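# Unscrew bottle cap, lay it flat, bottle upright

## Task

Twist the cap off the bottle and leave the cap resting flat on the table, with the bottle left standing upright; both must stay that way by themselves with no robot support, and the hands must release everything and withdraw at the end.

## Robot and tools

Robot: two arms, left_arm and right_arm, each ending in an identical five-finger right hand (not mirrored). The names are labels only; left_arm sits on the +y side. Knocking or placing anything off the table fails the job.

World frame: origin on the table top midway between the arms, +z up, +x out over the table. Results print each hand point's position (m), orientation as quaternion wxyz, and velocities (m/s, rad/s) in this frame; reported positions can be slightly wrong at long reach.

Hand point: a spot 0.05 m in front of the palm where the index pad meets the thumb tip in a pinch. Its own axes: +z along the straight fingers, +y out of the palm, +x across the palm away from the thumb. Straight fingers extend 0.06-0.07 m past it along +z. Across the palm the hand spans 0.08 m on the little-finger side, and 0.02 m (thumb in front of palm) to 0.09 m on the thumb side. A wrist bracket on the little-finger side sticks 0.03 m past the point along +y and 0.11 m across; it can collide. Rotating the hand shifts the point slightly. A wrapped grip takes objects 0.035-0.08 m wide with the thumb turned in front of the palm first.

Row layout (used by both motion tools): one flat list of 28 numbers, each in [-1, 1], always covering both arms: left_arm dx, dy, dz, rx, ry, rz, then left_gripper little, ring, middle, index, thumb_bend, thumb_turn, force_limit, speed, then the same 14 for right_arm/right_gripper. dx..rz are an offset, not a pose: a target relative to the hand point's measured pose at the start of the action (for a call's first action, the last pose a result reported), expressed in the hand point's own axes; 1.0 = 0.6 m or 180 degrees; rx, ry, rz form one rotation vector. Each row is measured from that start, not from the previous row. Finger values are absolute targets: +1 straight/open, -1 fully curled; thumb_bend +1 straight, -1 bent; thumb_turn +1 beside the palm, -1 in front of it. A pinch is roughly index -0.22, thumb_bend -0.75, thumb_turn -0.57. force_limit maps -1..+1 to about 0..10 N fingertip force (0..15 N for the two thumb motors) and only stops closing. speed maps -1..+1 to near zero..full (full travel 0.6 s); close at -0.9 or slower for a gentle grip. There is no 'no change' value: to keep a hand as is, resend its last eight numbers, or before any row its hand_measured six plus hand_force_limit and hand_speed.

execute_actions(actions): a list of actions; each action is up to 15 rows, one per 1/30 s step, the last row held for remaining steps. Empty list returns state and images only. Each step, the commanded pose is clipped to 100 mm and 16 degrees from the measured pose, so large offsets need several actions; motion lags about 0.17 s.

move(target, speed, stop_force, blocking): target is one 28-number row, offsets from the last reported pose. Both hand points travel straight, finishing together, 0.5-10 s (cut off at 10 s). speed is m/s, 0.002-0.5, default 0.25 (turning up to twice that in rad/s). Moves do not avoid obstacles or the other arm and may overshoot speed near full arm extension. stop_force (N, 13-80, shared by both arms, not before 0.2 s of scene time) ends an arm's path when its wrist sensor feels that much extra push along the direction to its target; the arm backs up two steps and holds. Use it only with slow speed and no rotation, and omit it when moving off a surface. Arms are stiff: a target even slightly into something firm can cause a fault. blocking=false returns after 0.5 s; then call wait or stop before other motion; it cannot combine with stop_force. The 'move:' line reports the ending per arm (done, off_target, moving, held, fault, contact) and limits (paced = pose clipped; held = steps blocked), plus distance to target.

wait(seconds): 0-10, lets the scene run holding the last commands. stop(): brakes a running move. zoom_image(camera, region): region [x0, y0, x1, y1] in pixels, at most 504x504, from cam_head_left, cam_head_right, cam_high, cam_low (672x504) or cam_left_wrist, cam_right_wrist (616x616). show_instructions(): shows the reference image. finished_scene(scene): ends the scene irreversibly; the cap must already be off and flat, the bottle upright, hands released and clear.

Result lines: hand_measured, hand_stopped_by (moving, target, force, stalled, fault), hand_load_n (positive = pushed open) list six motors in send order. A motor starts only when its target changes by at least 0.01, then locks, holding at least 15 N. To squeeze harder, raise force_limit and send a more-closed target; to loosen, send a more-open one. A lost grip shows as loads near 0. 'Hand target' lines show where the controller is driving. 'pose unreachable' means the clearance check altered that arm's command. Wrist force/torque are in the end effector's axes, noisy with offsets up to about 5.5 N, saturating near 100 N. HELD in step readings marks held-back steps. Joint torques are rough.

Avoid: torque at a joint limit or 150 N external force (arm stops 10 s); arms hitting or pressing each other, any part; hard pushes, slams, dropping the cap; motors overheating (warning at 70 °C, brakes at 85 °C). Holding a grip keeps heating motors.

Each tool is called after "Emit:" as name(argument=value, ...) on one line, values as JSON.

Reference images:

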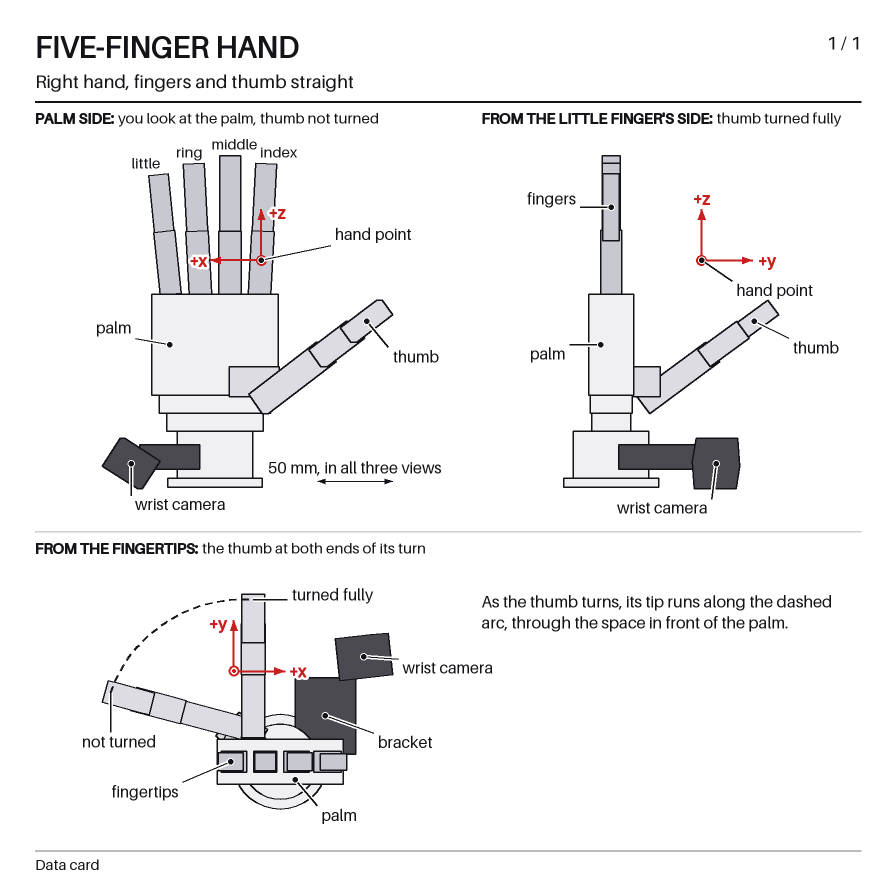

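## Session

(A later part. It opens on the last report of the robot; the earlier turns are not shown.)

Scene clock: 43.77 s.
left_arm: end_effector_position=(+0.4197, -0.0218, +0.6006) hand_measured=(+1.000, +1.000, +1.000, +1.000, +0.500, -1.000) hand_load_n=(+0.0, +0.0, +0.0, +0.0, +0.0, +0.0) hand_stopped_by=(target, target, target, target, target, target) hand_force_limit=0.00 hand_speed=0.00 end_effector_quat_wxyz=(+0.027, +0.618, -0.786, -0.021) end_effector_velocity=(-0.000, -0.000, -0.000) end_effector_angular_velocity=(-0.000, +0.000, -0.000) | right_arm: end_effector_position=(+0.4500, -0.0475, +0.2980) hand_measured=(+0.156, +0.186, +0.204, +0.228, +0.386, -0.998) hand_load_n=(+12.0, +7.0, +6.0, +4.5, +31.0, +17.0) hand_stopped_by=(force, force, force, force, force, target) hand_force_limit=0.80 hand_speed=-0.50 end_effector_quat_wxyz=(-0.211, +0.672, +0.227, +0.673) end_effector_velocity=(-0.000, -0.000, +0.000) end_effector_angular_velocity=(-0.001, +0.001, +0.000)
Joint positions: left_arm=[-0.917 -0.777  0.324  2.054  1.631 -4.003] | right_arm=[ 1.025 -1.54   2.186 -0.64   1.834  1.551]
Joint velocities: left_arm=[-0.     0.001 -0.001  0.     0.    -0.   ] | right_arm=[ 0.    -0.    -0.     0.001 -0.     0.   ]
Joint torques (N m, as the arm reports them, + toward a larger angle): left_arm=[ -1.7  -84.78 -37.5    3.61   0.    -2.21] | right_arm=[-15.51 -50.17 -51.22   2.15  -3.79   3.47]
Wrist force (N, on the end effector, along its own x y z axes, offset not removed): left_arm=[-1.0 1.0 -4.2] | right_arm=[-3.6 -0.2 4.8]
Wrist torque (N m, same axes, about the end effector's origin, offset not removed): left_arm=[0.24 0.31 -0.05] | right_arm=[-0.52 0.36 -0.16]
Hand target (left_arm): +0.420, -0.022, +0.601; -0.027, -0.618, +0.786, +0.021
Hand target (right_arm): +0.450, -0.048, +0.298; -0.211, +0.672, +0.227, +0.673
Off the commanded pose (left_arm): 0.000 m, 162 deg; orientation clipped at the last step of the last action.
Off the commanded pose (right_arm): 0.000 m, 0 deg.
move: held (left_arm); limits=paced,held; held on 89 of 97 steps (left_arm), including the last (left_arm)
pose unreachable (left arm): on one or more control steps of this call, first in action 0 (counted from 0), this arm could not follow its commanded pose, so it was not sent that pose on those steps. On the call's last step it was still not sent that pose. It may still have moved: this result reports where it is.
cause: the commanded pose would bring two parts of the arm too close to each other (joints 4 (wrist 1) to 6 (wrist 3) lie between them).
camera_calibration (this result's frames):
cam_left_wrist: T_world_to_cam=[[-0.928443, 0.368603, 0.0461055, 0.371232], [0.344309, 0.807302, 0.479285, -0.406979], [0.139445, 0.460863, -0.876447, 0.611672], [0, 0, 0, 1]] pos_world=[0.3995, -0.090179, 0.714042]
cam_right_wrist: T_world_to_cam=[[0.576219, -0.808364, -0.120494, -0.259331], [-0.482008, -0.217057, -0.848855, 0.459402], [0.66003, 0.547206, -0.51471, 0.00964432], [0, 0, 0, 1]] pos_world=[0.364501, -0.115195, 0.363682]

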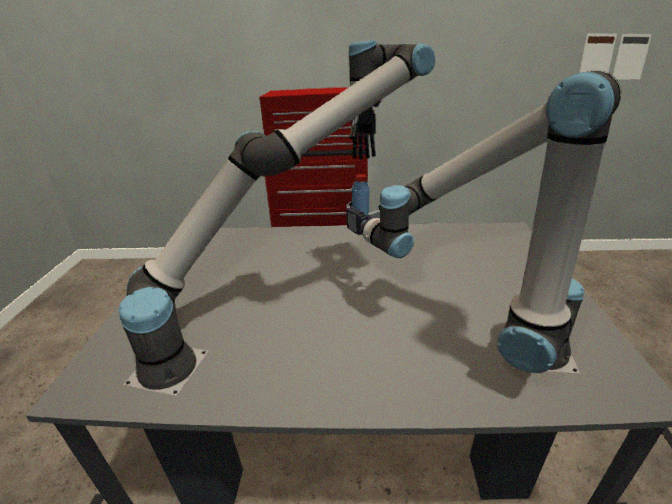

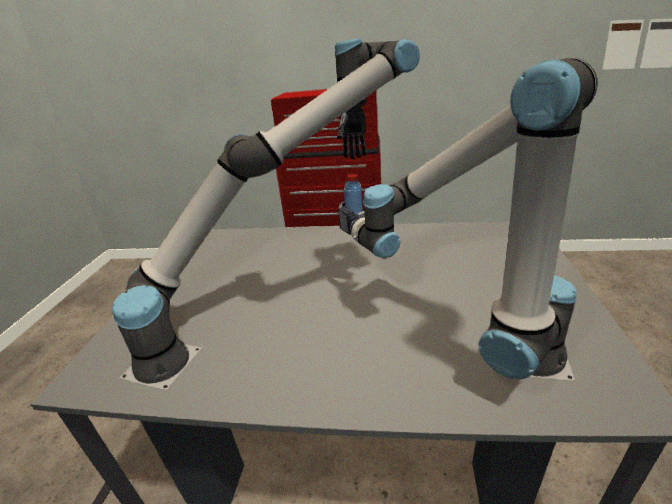

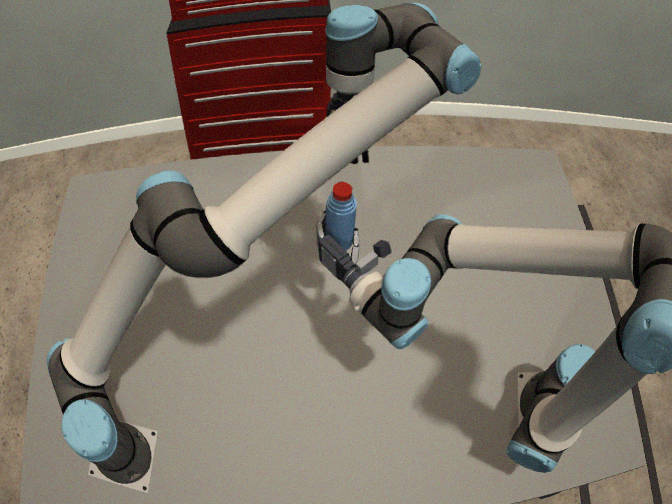

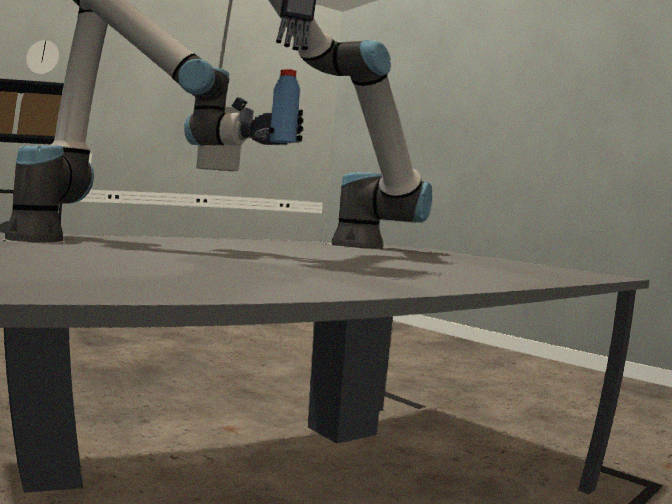

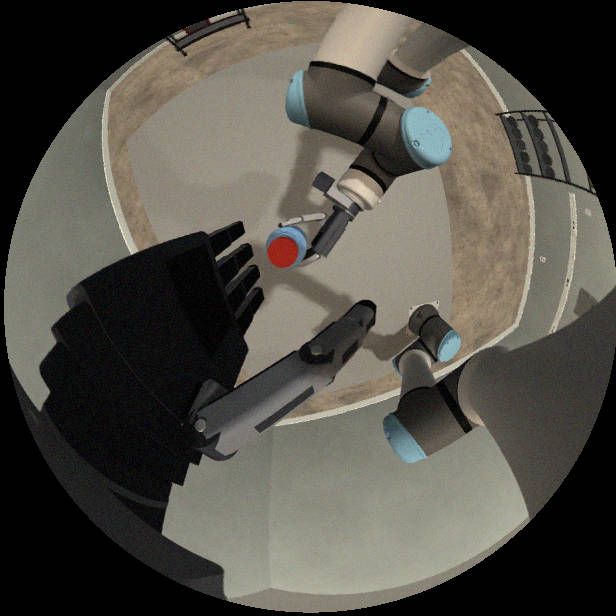

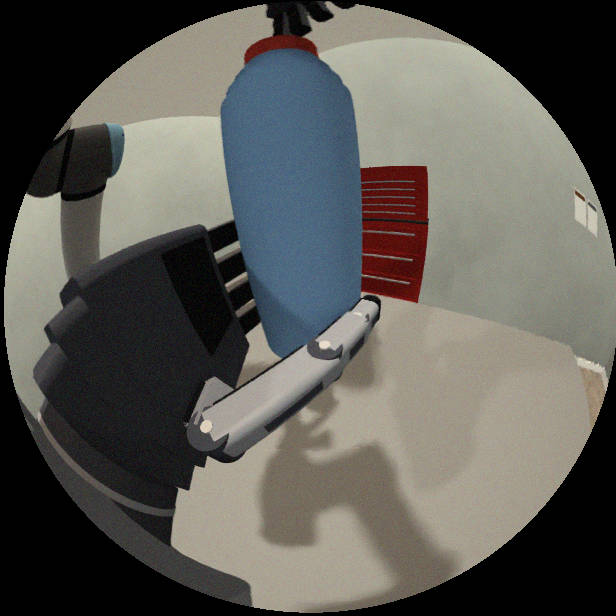

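Emit:
move(target=[-0.31,0.137,0.338,0,0,0,1,1,1,1,0.5,-1,0,0, -0.333,-0.32,0.13,0,0,0,-1,-1,-1,-1,-0.6,-1,0.8,-0.5], speed=0.3)

Emit:
move(target=[0,0,0,0,0,0.9,1,1,1,1,0.5,-1,0,0, 0,0,0,0,0,0,-1,-1,-1,-1,-0.6,-1,0.8,-0.5], speed=0.5)

Scene clock: 49.87 s.
left_arm: end_effector_position=(+0.3701, +0.1782, +0.4006) hand_measured=(+1.000, +1.000, +1.000, +1.000, +0.500, -1.000) hand_load_n=(+0.0, +0.0, +0.0, +0.0, +0.0, +0.0) hand_stopped_by=(target, target, target, target, target, target) hand_force_limit=0.00 hand_speed=0.00 end_effector_quat_wxyz=(+0.027, +0.618, -0.786, -0.021) end_effector_velocity=(-0.001, +0.002, -0.001) end_effector_angular_velocity=(-0.003, -0.002, +0.001) | right_arm: end_effector_position=(+0.4016, +0.1495, +0.0933) hand_measured=(+0.156, +0.186, +0.204, +0.228, +0.386, -0.998) hand_load_n=(+12.0, +7.0, +6.0, +4.5, +31.0, +17.0) hand_stopped_by=(force, force, force, force, force, target) hand_force_limit=0.80 hand_speed=-0.50 end_effector_quat_wxyz=(-0.211, +0.672, +0.227, +0.673) end_effector_velocity=(-0.000, -0.001, -0.001) end_effector_angular_velocity=(-0.002, +0.001, -0.000)
Joint positions: left_arm=[-0.844 -1.235  1.41   1.431  1.629 -3.929] | right_arm=[ 1.28  -1.018  1.948 -0.923  2.089  1.552]
Joint velocities: left_arm=[-0.    -0.005  0.008 -0.007  0.    -0.001] | right_arm=[ 0.    -0.     0.002  0.     0.     0.   ]
Joint torques (N m, as the arm reports them, + toward a larger angle): left_arm=[ 12.38 -67.95 -29.04   1.91  -2.3   -2.06] | right_arm=[ 20.12 -55.73 -41.91  -4.69   3.62  -4.22]
Wrist force (N, on the end effector, along its own x y z axes, offset not removed): left_arm=[1.6 0.2 -3.6] | right_arm=[2.9 -1.7 -2.0]
Wrist torque (N m, same axes, about the end effector's origin, offset not removed): left_arm=[0.14 -0.18 0.11] | right_arm=[-0.20 -0.35 0.15]
Hand target (left_arm): +0.370, +0.178, +0.400; -0.027, -0.618, +0.786, +0.021
Hand target (right_arm): +0.402, +0.149, +0.093; -0.211, +0.672, +0.227, +0.673
Off the commanded pose (left_arm): 0.000 m, 0 deg.
Off the commanded pose (right_arm): 0.000 m, 0 deg.
move: done; limits=paced
camera_calibration (this result's frames):
cam_left_wrist: T_world_to_cam=[[-0.928397, 0.368665, 0.0465271, 0.260507], [0.34452, 0.807076, 0.479515, -0.4557], [0.13923, 0.46121, -0.876299, 0.351125], [0, 0, 0, 1]] pos_world=[0.349965, 0.109802, 0.514085]
cam_right_wrist: T_world_to_cam=[[0.576249, -0.808382, -0.120229, -0.0969614], [-0.481799, -0.217185, -0.848941, 0.305043], [0.660157, 0.547128, -0.51463, -0.171647], [0, 0, 0, 1]] pos_world=[0.316157, 0.0817815, 0.158971]

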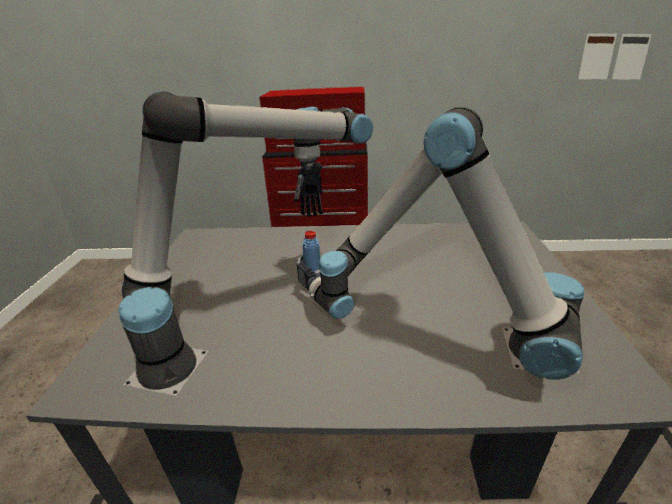

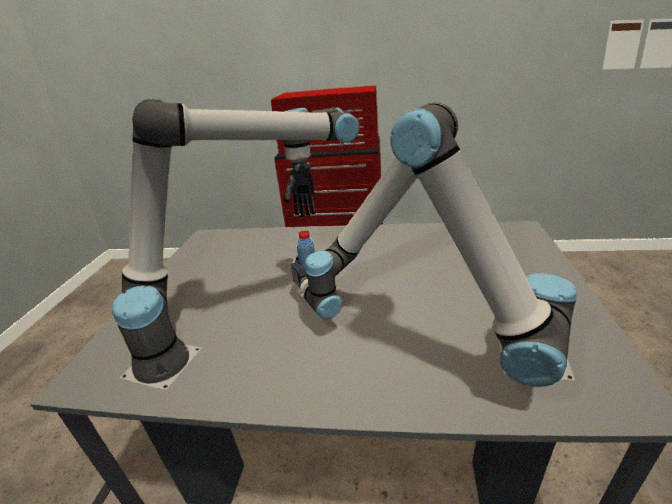

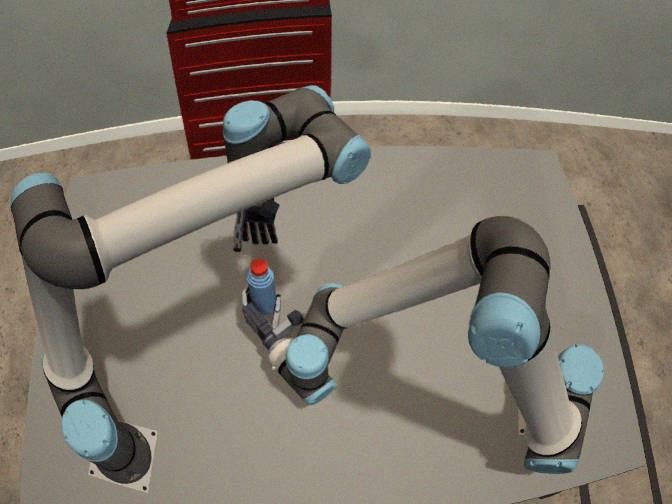

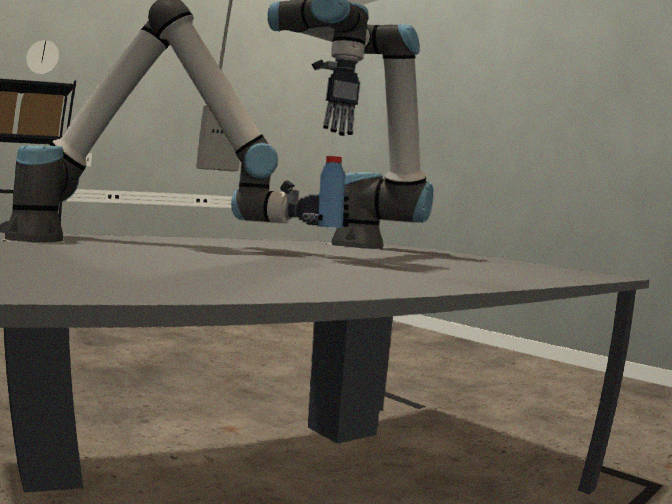

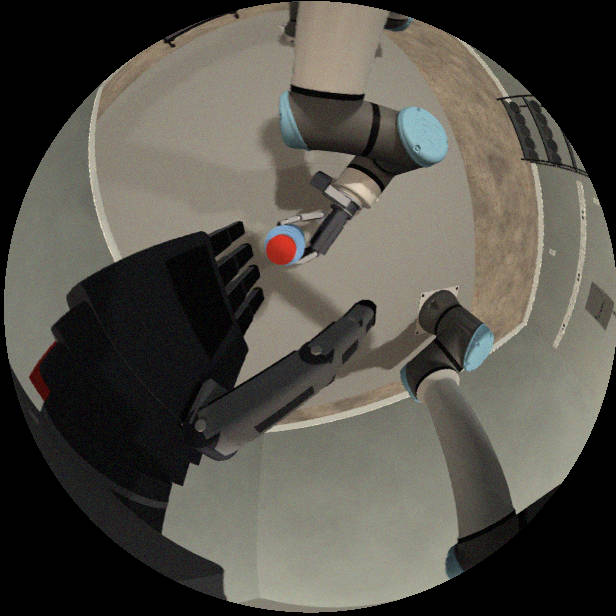

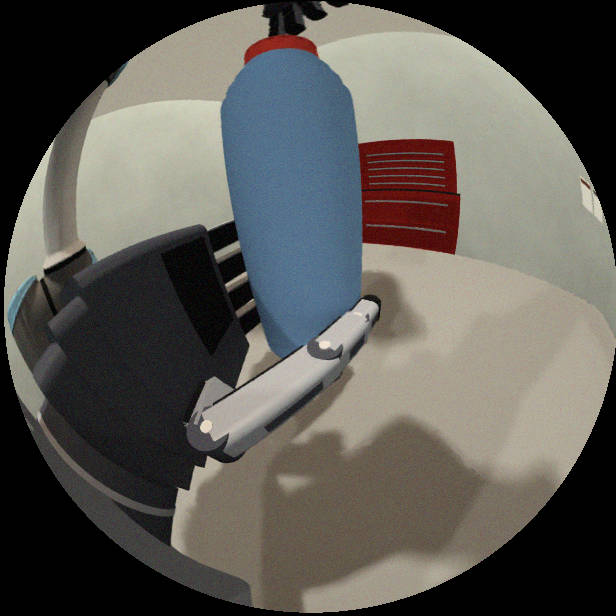

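Scene clock: 53.40 s.
left_arm: end_effector_position=(+0.3702, +0.1784, +0.4006) hand_measured=(+1.000, +1.000, +1.000, +1.000, +0.500, -1.000) hand_load_n=(+0.0, +0.0, +0.0, +0.0, +0.0, +0.0) hand_stopped_by=(target, target, target, target, target, target) hand_force_limit=0.00 hand_speed=0.00 end_effector_quat_wxyz=(-0.025, +0.678, +0.734, -0.023) end_effector_velocity=(-0.000, +0.000, -0.000) end_effector_angular_velocity=(-0.000, +0.004, -0.017) | right_arm: end_effector_position=(+0.4016, +0.1495, +0.0933) hand_measured=(+0.156, +0.186, +0.204, +0.228, +0.386, -0.998) hand_load_n=(+12.0, +7.0, +6.0, +4.5, +31.0, +17.0) hand_stopped_by=(force, force, force, force, force, target) hand_force_limit=0.80 hand_speed=-0.50 end_effector_quat_wxyz=(-0.211, +0.672, +0.227, +0.673) end_effector_velocity=(+0.000, +0.000, +0.000) end_effector_angular_velocity=(+0.001, -0.000, -0.000)
Joint positions: left_arm=[-0.961 -1.455  1.669  1.385  1.632 -1.221] | right_arm=[ 1.28  -1.018  1.948 -0.923  2.089  1.552]
Joint velocities: left_arm=[ 0.003 -0.     0.001  0.002  0.003  0.02 ] | right_arm=[-0.     0.001 -0.001 -0.001 -0.     0.   ]
Joint torques (N m, as the arm reports them, + toward a larger angle): left_arm=[  9.74 -38.67 -31.55   5.81   2.53   1.1 ] | right_arm=[ 19.3  -56.82 -41.44  -5.01   3.25  -4.18]
Wrist force (N, on the end effector, along its own x y z axes, offset not removed): left_arm=[1.2 2.3 -2.1] | right_arm=[-3.8 -4.1 -1.8]
Wrist torque (N m, same axes, about the end effector's origin, offset not removed): left_arm=[0.16 -0.08 0.29] | right_arm=[-0.70 0.69 -0.22]
Hand target (left_arm): +0.370, +0.178, +0.401; -0.025, +0.679, +0.733, -0.023
Hand target (right_arm): +0.402, +0.149, +0.093; -0.211, +0.672, +0.227, +0.673
Off the commanded pose (left_arm): 0.000 m, 0 deg.
Off the commanded pose (right_arm): 0.000 m, 0 deg.
move: done
camera_calibration (this result's frames):
cam_left_wrist: T_world_to_cam=[[0.994581, -0.061299, -0.0839712, -0.322433], [-0.0107502, -0.863994, 0.503388, -0.0357474], [-0.103408, -0.499757, -0.859971, 0.605764], [0, 0, 0, 1]] pos_world=[0.382942, 0.252084, 0.511859]
cam_right_wrist: T_world_to_cam=[[0.576249, -0.808382, -0.120229, -0.0969614], [-0.481799, -0.217185, -0.848941, 0.305043], [0.660157, 0.547128, -0.51463, -0.171647], [0, 0, 0, 1]] pos_world=[0.316157, 0.0817816, 0.158971]

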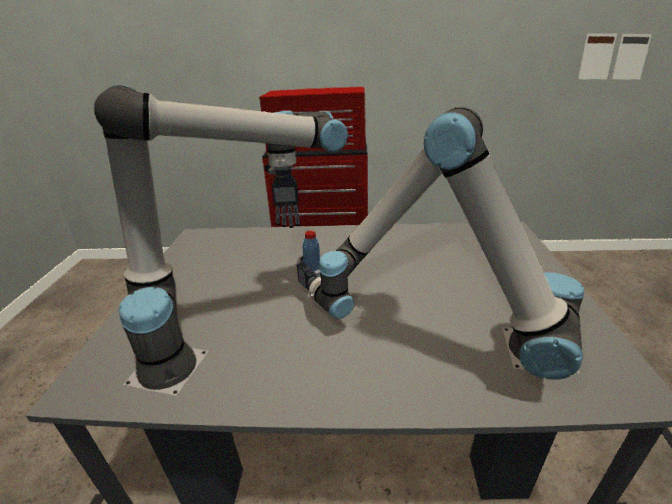

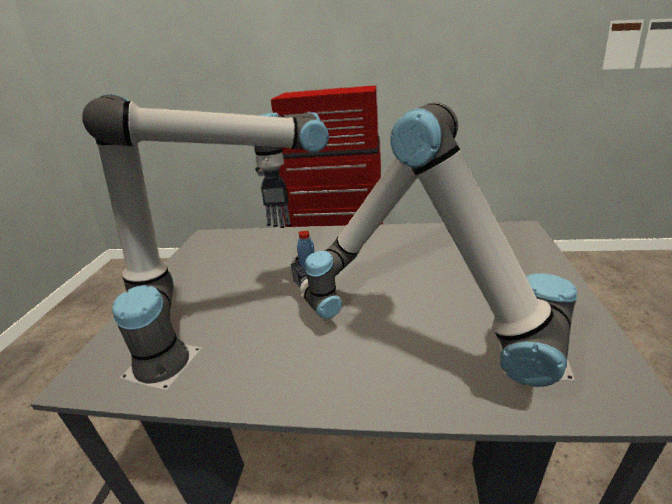

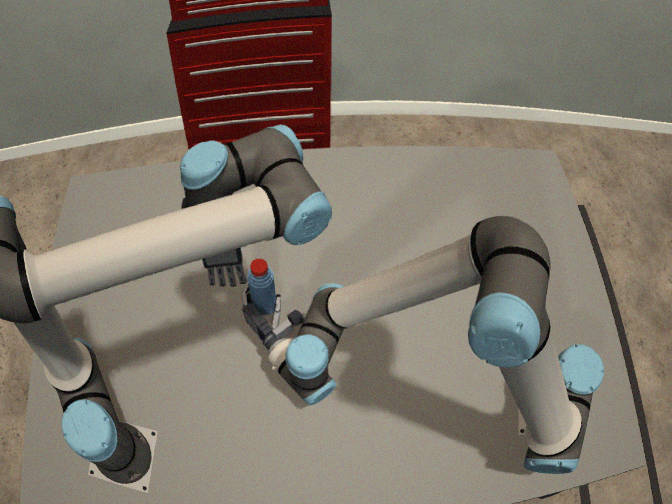

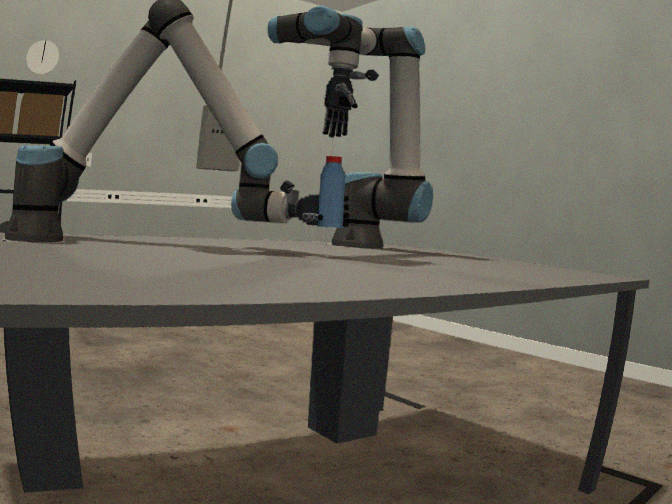

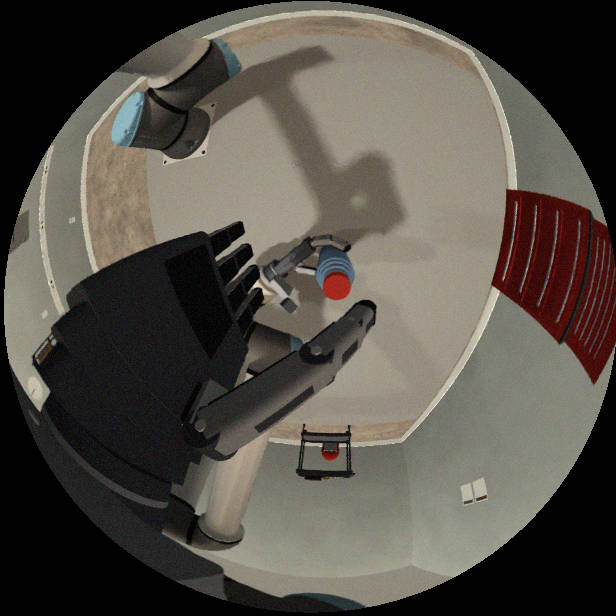

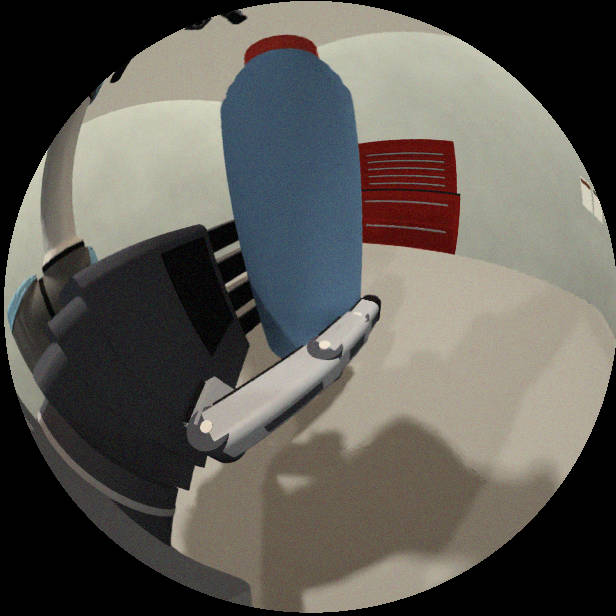

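Emit:
move(target=[-0.062,0.043,0.05,-0.022,0,0,1,1,1,1,0.5,-1,0,0, 0,0,0,0,0,0,-1,-1,-1,-1,-0.6,-1,0.8,-0.5])

Emit:
move(target=[0,0,0,0,0,0.9,1,1,1,1,0.5,-1,0,0, 0,0,0,0,0,0,-1,-1,-1,-1,-0.6,-1,0.8,-0.5], speed=0.5)

Emit:
move(target=[0,0,0,0,0,0.9,0.3,0.3,0.3,0.3,0.3,-1,0,0, 0,0,0,0,0,0,-1,-1,-1,-1,-0.6,-1,0.8,-0.5], speed=0.5)

Scene clock: 54.93 s.
left_arm: end_effector_position=(+0.3965, +0.1436, +0.3690) hand_measured=(+1.000, +1.000, +1.000, +1.000, +0.500, -1.000) hand_load_n=(+0.0, +0.0, +0.0, +0.0, +0.0, +0.0) hand_stopped_by=(target, target, target, target, target, target) hand_force_limit=0.00 hand_speed=0.00 end_effector_quat_wxyz=(-0.001, +0.679, +0.734, +0.002) end_effector_velocity=(+0.002, -0.002, -0.003) end_effector_angular_velocity=(+0.003, -0.002, +0.000) | right_arm: end_effector_position=(+0.4016, +0.1495, +0.0933) hand_measured=(+0.156, +0.186, +0.204, +0.228, +0.386, -0.998) hand_load_n=(+12.0, +7.0, +6.0, +4.5, +31.0, +17.0) hand_stopped_by=(force, force, force, force, force, target) hand_force_limit=0.80 hand_speed=-0.50 end_effector_quat_wxyz=(-0.211, +0.672, +0.227, +0.673) end_effector_velocity=(+0.001, +0.001, +0.001) end_effector_angular_velocity=(+0.003, -0.001, -0.000)
Joint positions: left_arm=[-0.975 -1.389  1.65   1.314  1.568 -1.236] | right_arm=[ 1.28  -1.018  1.948 -0.923  2.089  1.552]
Joint velocities: left_arm=[-0.001  0.006 -0.002 -0.003 -0.003 -0.001] | right_arm=[-0.     0.001 -0.002 -0.002 -0.    -0.   ]
Joint torques (N m, as the arm reports them, + toward a larger angle): left_arm=[-10.76 -43.74 -46.9    2.    -2.7   -2.06] | right_arm=[ 17.53 -54.74 -41.07  -4.64   3.22  -3.95]
Wrist force (N, on the end effector, along its own x y z axes, offset not removed): left_arm=[-0.6 0.1 -2.4] | right_arm=[5.6 -1.1 3.2]
Wrist torque (N m, same axes, about the end effector's origin, offset not removed): left_arm=[0.04 0.17 -0.08] | right_arm=[-0.39 -0.91 0.33]
Hand target (left_arm): +0.397, +0.143, +0.369; -0.001, +0.679, +0.734, +0.002
Hand target (right_arm): +0.402, +0.149, +0.093; -0.211, +0.672, +0.227, +0.673
Off the commanded pose (left_arm): 0.000 m, 0 deg.
Off the commanded pose (right_arm): 0.000 m, 0 deg.
move: done
camera_calibration (this result's frames):
cam_left_wrist: T_world_to_cam=[[0.997985, -0.061395, -0.0160284, -0.379785], [-0.0453323, -0.866614, 0.496916, -0.0331854], [-0.0443986, -0.495188, -0.867651, 0.542642], [0, 0, 0, 1]] pos_world=[0.401608, 0.216634, 0.481226]
cam_right_wrist: T_world_to_cam=[[0.576249, -0.808382, -0.120229, -0.0969614], [-0.481799, -0.217185, -0.848941, 0.305042], [0.660157, 0.547128, -0.51463, -0.171647], [0, 0, 0, 1]] pos_world=[0.316157, 0.0817815, 0.158971]

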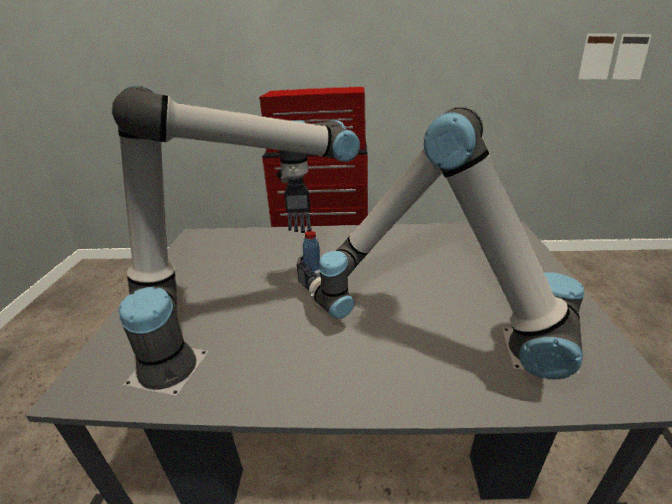

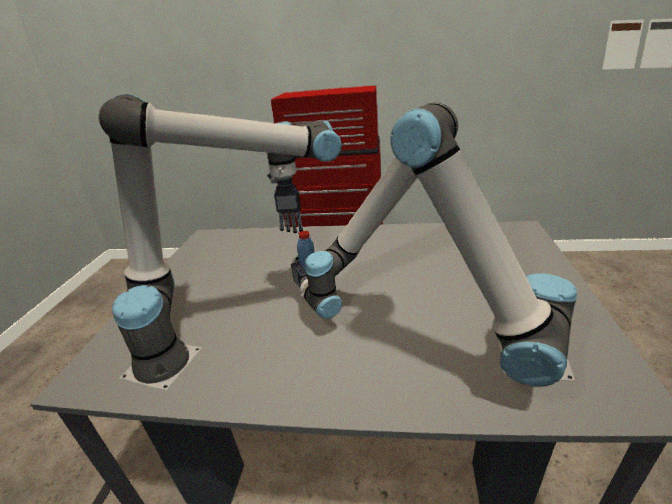

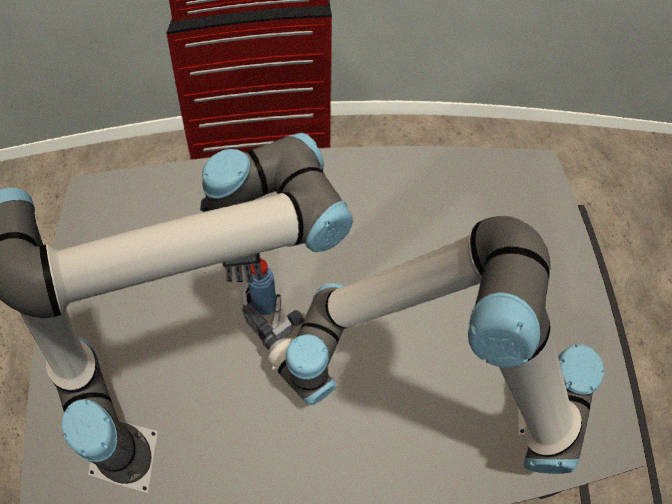

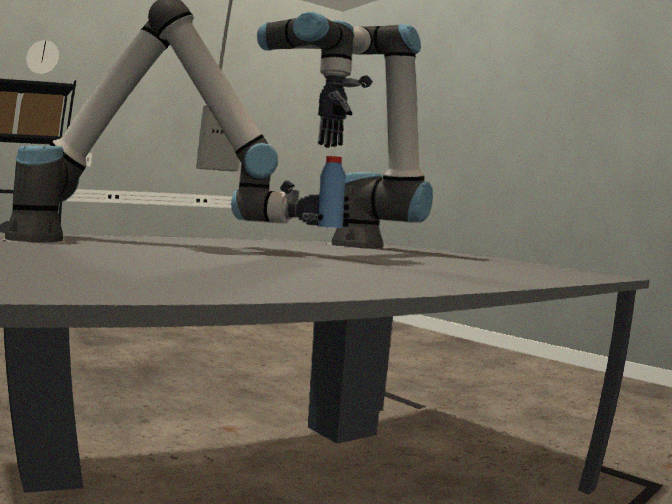

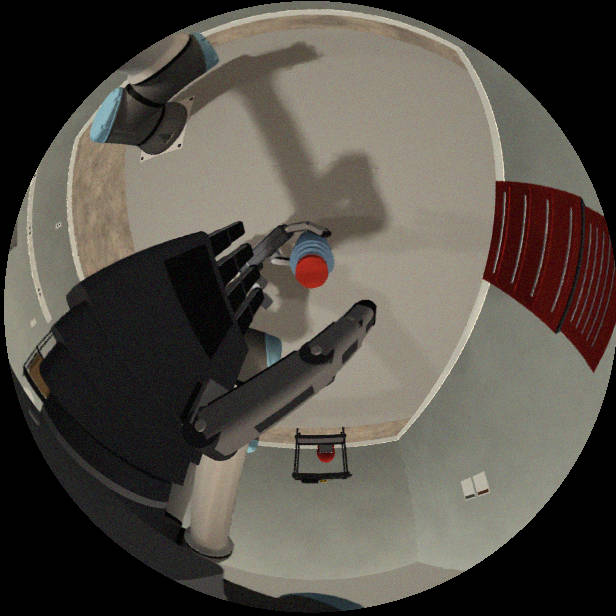

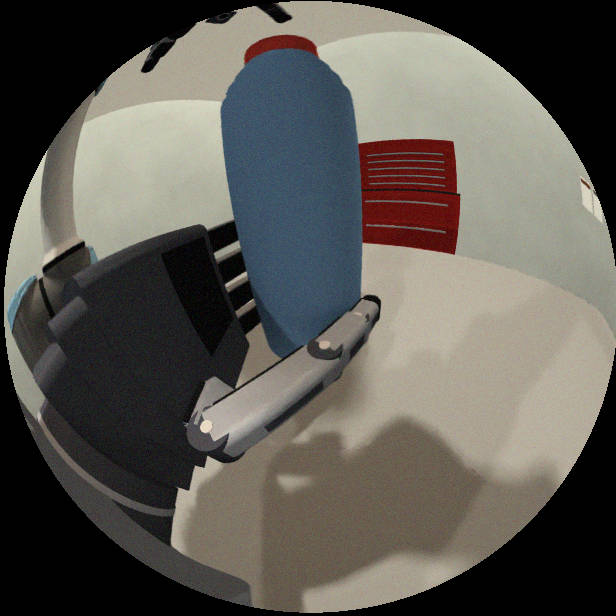

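Scene clock: 58.47 s.
left_arm: end_effector_position=(+0.3964, +0.1434, +0.3690) hand_measured=(+1.000, +1.000, +1.000, +1.000, +0.500, -1.000) hand_load_n=(+0.0, +0.0, +0.0, +0.0, +0.0, +0.0) hand_stopped_by=(target, target, target, target, target, target) hand_force_limit=0.00 hand_speed=0.00 end_effector_quat_wxyz=(-0.003, +0.832, -0.555, -0.001) end_effector_velocity=(-0.000, -0.000, -0.001) end_effector_angular_velocity=(-0.000, +0.001, -0.016) | right_arm: end_effector_position=(+0.4016, +0.1495, +0.0933) hand_measured=(+0.156, +0.186, +0.204, +0.228, +0.386, -0.998) hand_load_n=(+12.0, +7.0, +6.0, +4.5, +31.0, +17.0) hand_stopped_by=(force, force, force, force, force, target) hand_force_limit=0.80 hand_speed=-0.50 end_effector_quat_wxyz=(-0.211, +0.672, +0.227, +0.673) end_effector_velocity=(-0.000, -0.000, -0.000) end_effector_angular_velocity=(-0.001, +0.001, +0.000)
Joint positions: left_arm=[-0.811 -1.2    1.405  1.37   1.567  1.754] | right_arm=[ 1.28  -1.018  1.948 -0.923  2.089  1.552]
Joint velocities: left_arm=[-0.001  0.002 -0.001 -0.     0.001  0.015] | right_arm=[ 0.    -0.     0.001  0.     0.     0.   ]
Joint torques (N m, as the arm reports them, + toward a larger angle): left_arm=[-10.46 -57.46 -46.16   5.27   2.53   1.31] | right_arm=[ 21.94 -55.44 -40.73  -5.04   3.32  -3.94]
Wrist force (N, on the end effector, along its own x y z axes, offset not removed): left_arm=[-1.2 -0.3 -4.7] | right_arm=[4.9 -2.0 -0.6]
Wrist torque (N m, same axes, about the end effector's origin, offset not removed): left_arm=[0.06 0.33 -0.05] | right_arm=[-0.32 -0.78 0.16]
Hand target (left_arm): +0.396, +0.143, +0.369; -0.003, +0.831, -0.556, -0.001
Hand target (right_arm): +0.402, +0.149, +0.093; -0.211, +0.672, +0.227, +0.673
Off the commanded pose (left_arm): 0.000 m, 0 deg.
Off the commanded pose (right_arm): 0.000 m, 0 deg.
move: done
camera_calibration (this result's frames):
cam_left_wrist: T_world_to_cam=[[-0.967622, -0.251677, -0.0191173, 0.427963], [-0.22647, 0.832276, 0.505992, -0.208469], [-0.111436, 0.493939, -0.862326, 0.425335], [0, 0, 0, 1]] pos_world=[0.414292, 0.0711226, 0.480442]
cam_right_wrist: T_world_to_cam=[[0.576249, -0.808382, -0.120229, -0.0969614], [-0.481799, -0.217185, -0.848941, 0.305042], [0.660157, 0.547128, -0.51463, -0.171647], [0, 0, 0, 1]] pos_world=[0.316157, 0.0817815, 0.158971]

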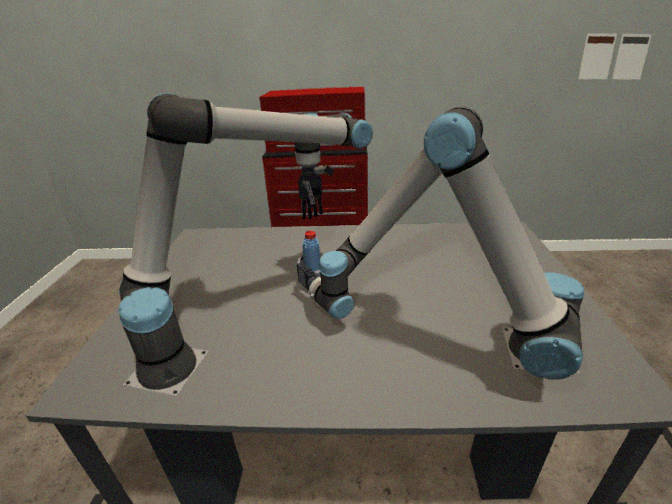

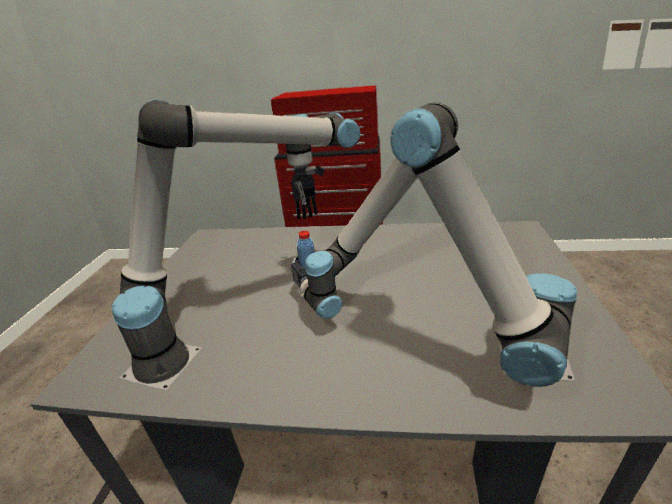

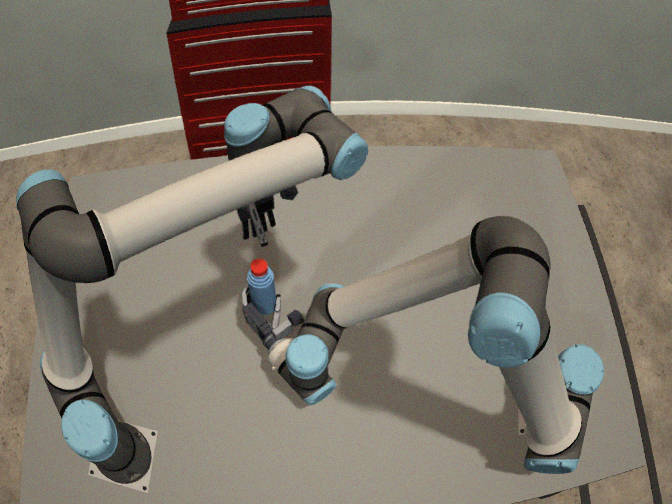

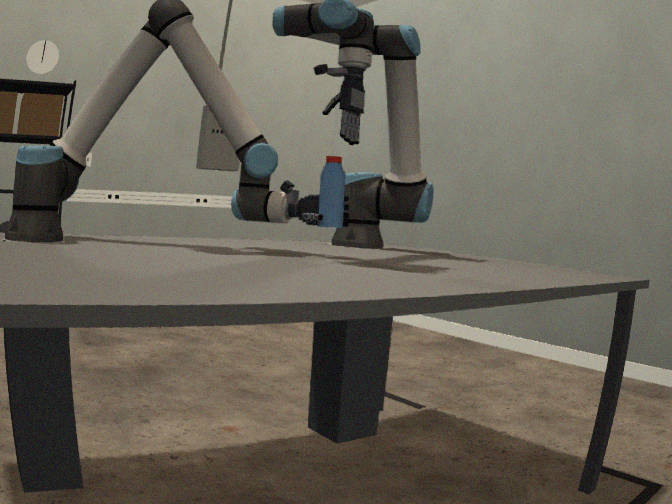

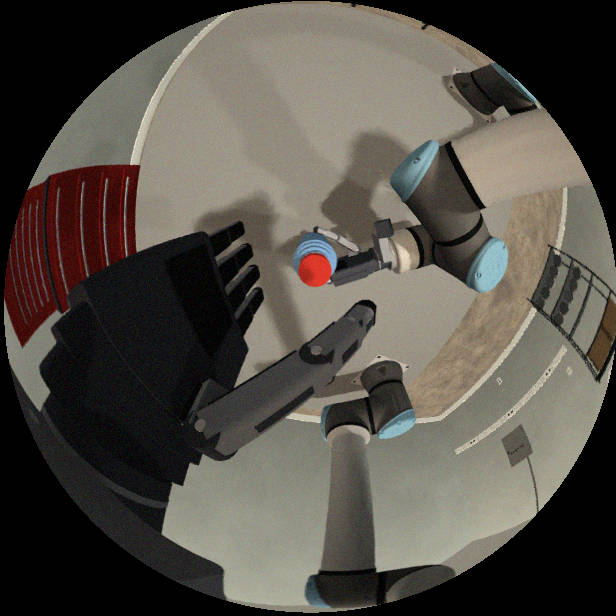

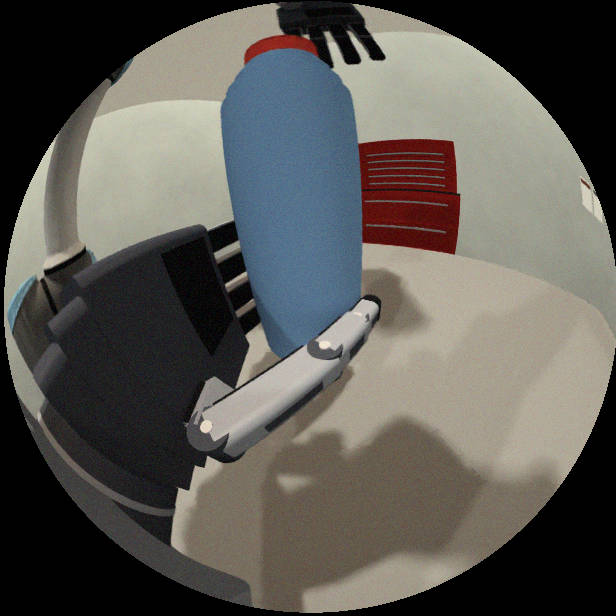

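Scene clock: 62.00 s.
left_arm: end_effector_position=(+0.3965, +0.1435, +0.3690) hand_measured=(+0.300, +0.300, +0.300, +0.300, +0.300, -1.000) hand_load_n=(+0.0, +0.0, +0.0, +0.0, +0.0, +0.0) hand_stopped_by=(target, target, target, target, target, target) hand_force_limit=0.00 hand_speed=0.00 end_effector_quat_wxyz=(-0.001, +0.417, +0.909, +0.003) end_effector_velocity=(+0.000, +0.000, +0.000) end_effector_angular_velocity=(+0.001, +0.003, -0.016) | right_arm: end_effector_position=(+0.4016, +0.1495, +0.0933) hand_measured=(+0.156, +0.186, +0.204, +0.228, +0.386, -0.998) hand_load_n=(+12.0, +7.0, +6.0, +4.5, +31.0, +17.0) hand_stopped_by=(force, force, force, force, force, target) hand_force_limit=0.80 hand_speed=-0.50 end_effector_quat_wxyz=(-0.211, +0.672, +0.227, +0.673) end_effector_velocity=(+0.000, -0.000, +0.000) end_effector_angular_velocity=(-0.001, +0.000, -0.000)
Joint positions: left_arm=[-1.01  -1.339  1.59   1.325  1.568  4.38 ] | right_arm=[ 1.28  -1.018  1.948 -0.923  2.089  1.552]
Joint velocities: left_arm=[ 0.002 -0.001  0.001  0.001  0.002  0.018] | right_arm=[-0.    -0.001  0.     0.001  0.    -0.   ]
Joint torques (N m, as the arm reports them, + toward a larger angle): left_arm=[ 12.31 -61.06 -28.     1.85   2.5    1.76] | right_arm=[ 18.51 -53.93 -41.84  -4.87   3.43  -3.87]
Wrist force (N, on the end effector, along its own x y z axes, offset not removed): left_arm=[0.1 -0.5 -3.6] | right_arm=[6.0 -3.7 1.5]
Wrist torque (N m, same axes, about the end effector's origin, offset not removed): left_arm=[0.00 0.10 -0.02] | right_arm=[-0.65 -0.73 0.24]
Hand target (left_arm): +0.397, +0.144, +0.369; -0.001, +0.418, +0.908, +0.003
Hand target (right_arm): +0.402, +0.149, +0.093; -0.211, +0.672, +0.227, +0.673
Off the commanded pose (left_arm): 0.000 m, 0 deg.
Off the commanded pose (right_arm): 0.000 m, 0 deg.
move: done
camera_calibration (this result's frames):
cam_left_wrist: T_world_to_cam=[[0.841439, 0.540207, -0.0125358, -0.405306], [0.473655, -0.726213, 0.498262, -0.259631], [0.260061, -0.425195, -0.866936, 0.411628], [0, 0, 0, 1]] pos_world=[0.356967, 0.205423, 0.481139]
cam_right_wrist: T_world_to_cam=[[0.576249, -0.808382, -0.120229, -0.0969614], [-0.481799, -0.217185, -0.848941, 0.305042], [0.660157, 0.547128, -0.51463, -0.171647], [0, 0, 0, 1]] pos_world=[0.316157, 0.0817815, 0.158971]

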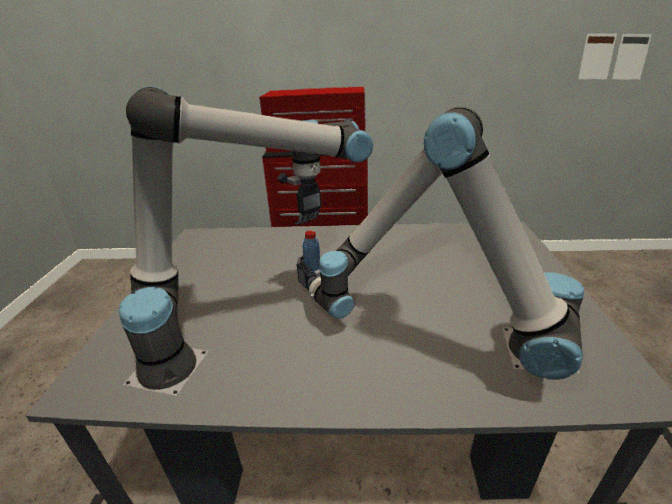

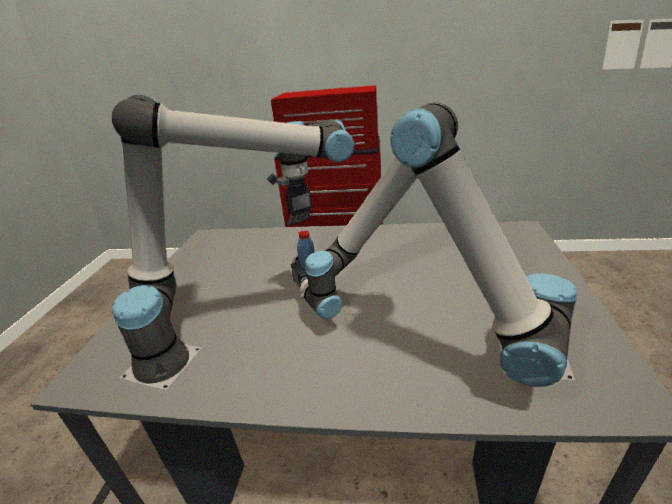

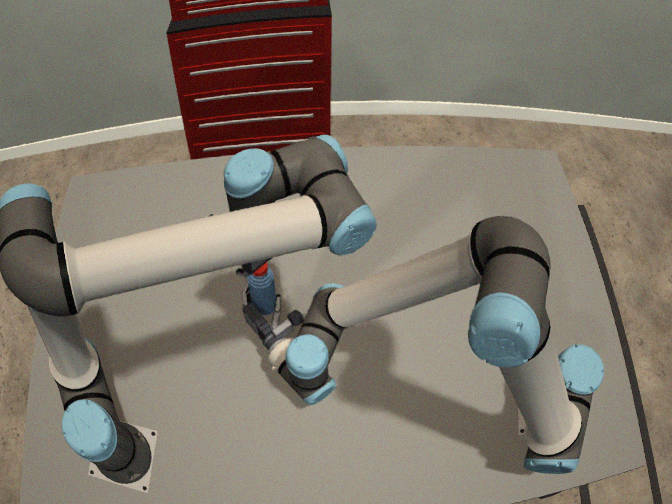

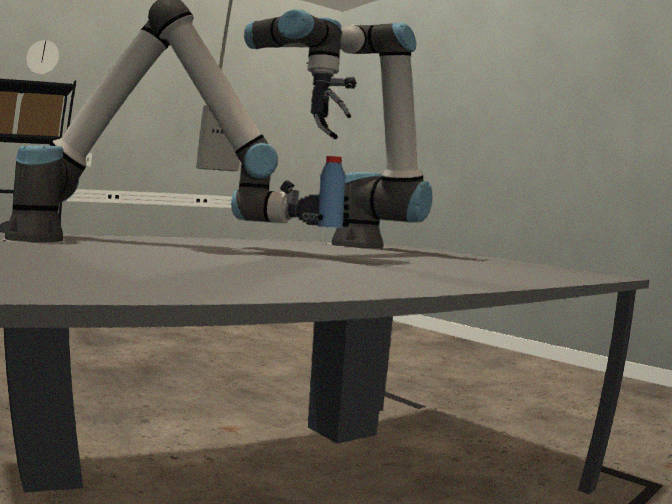

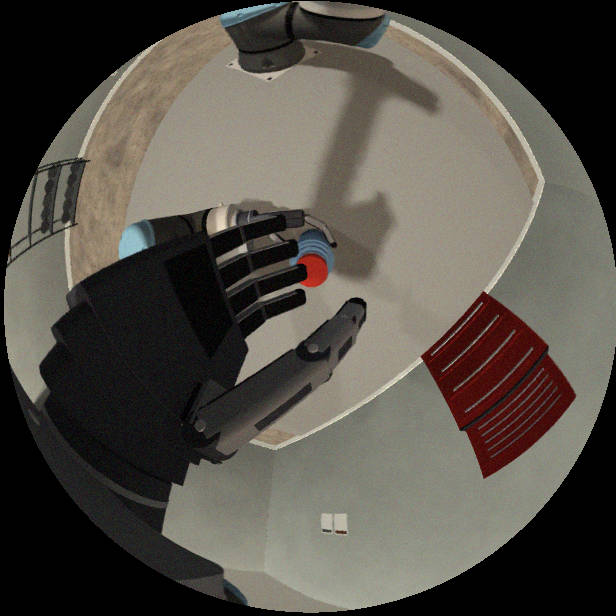

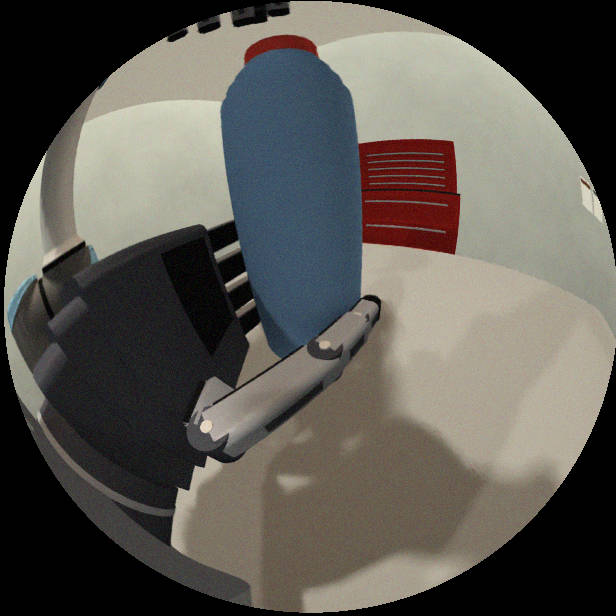

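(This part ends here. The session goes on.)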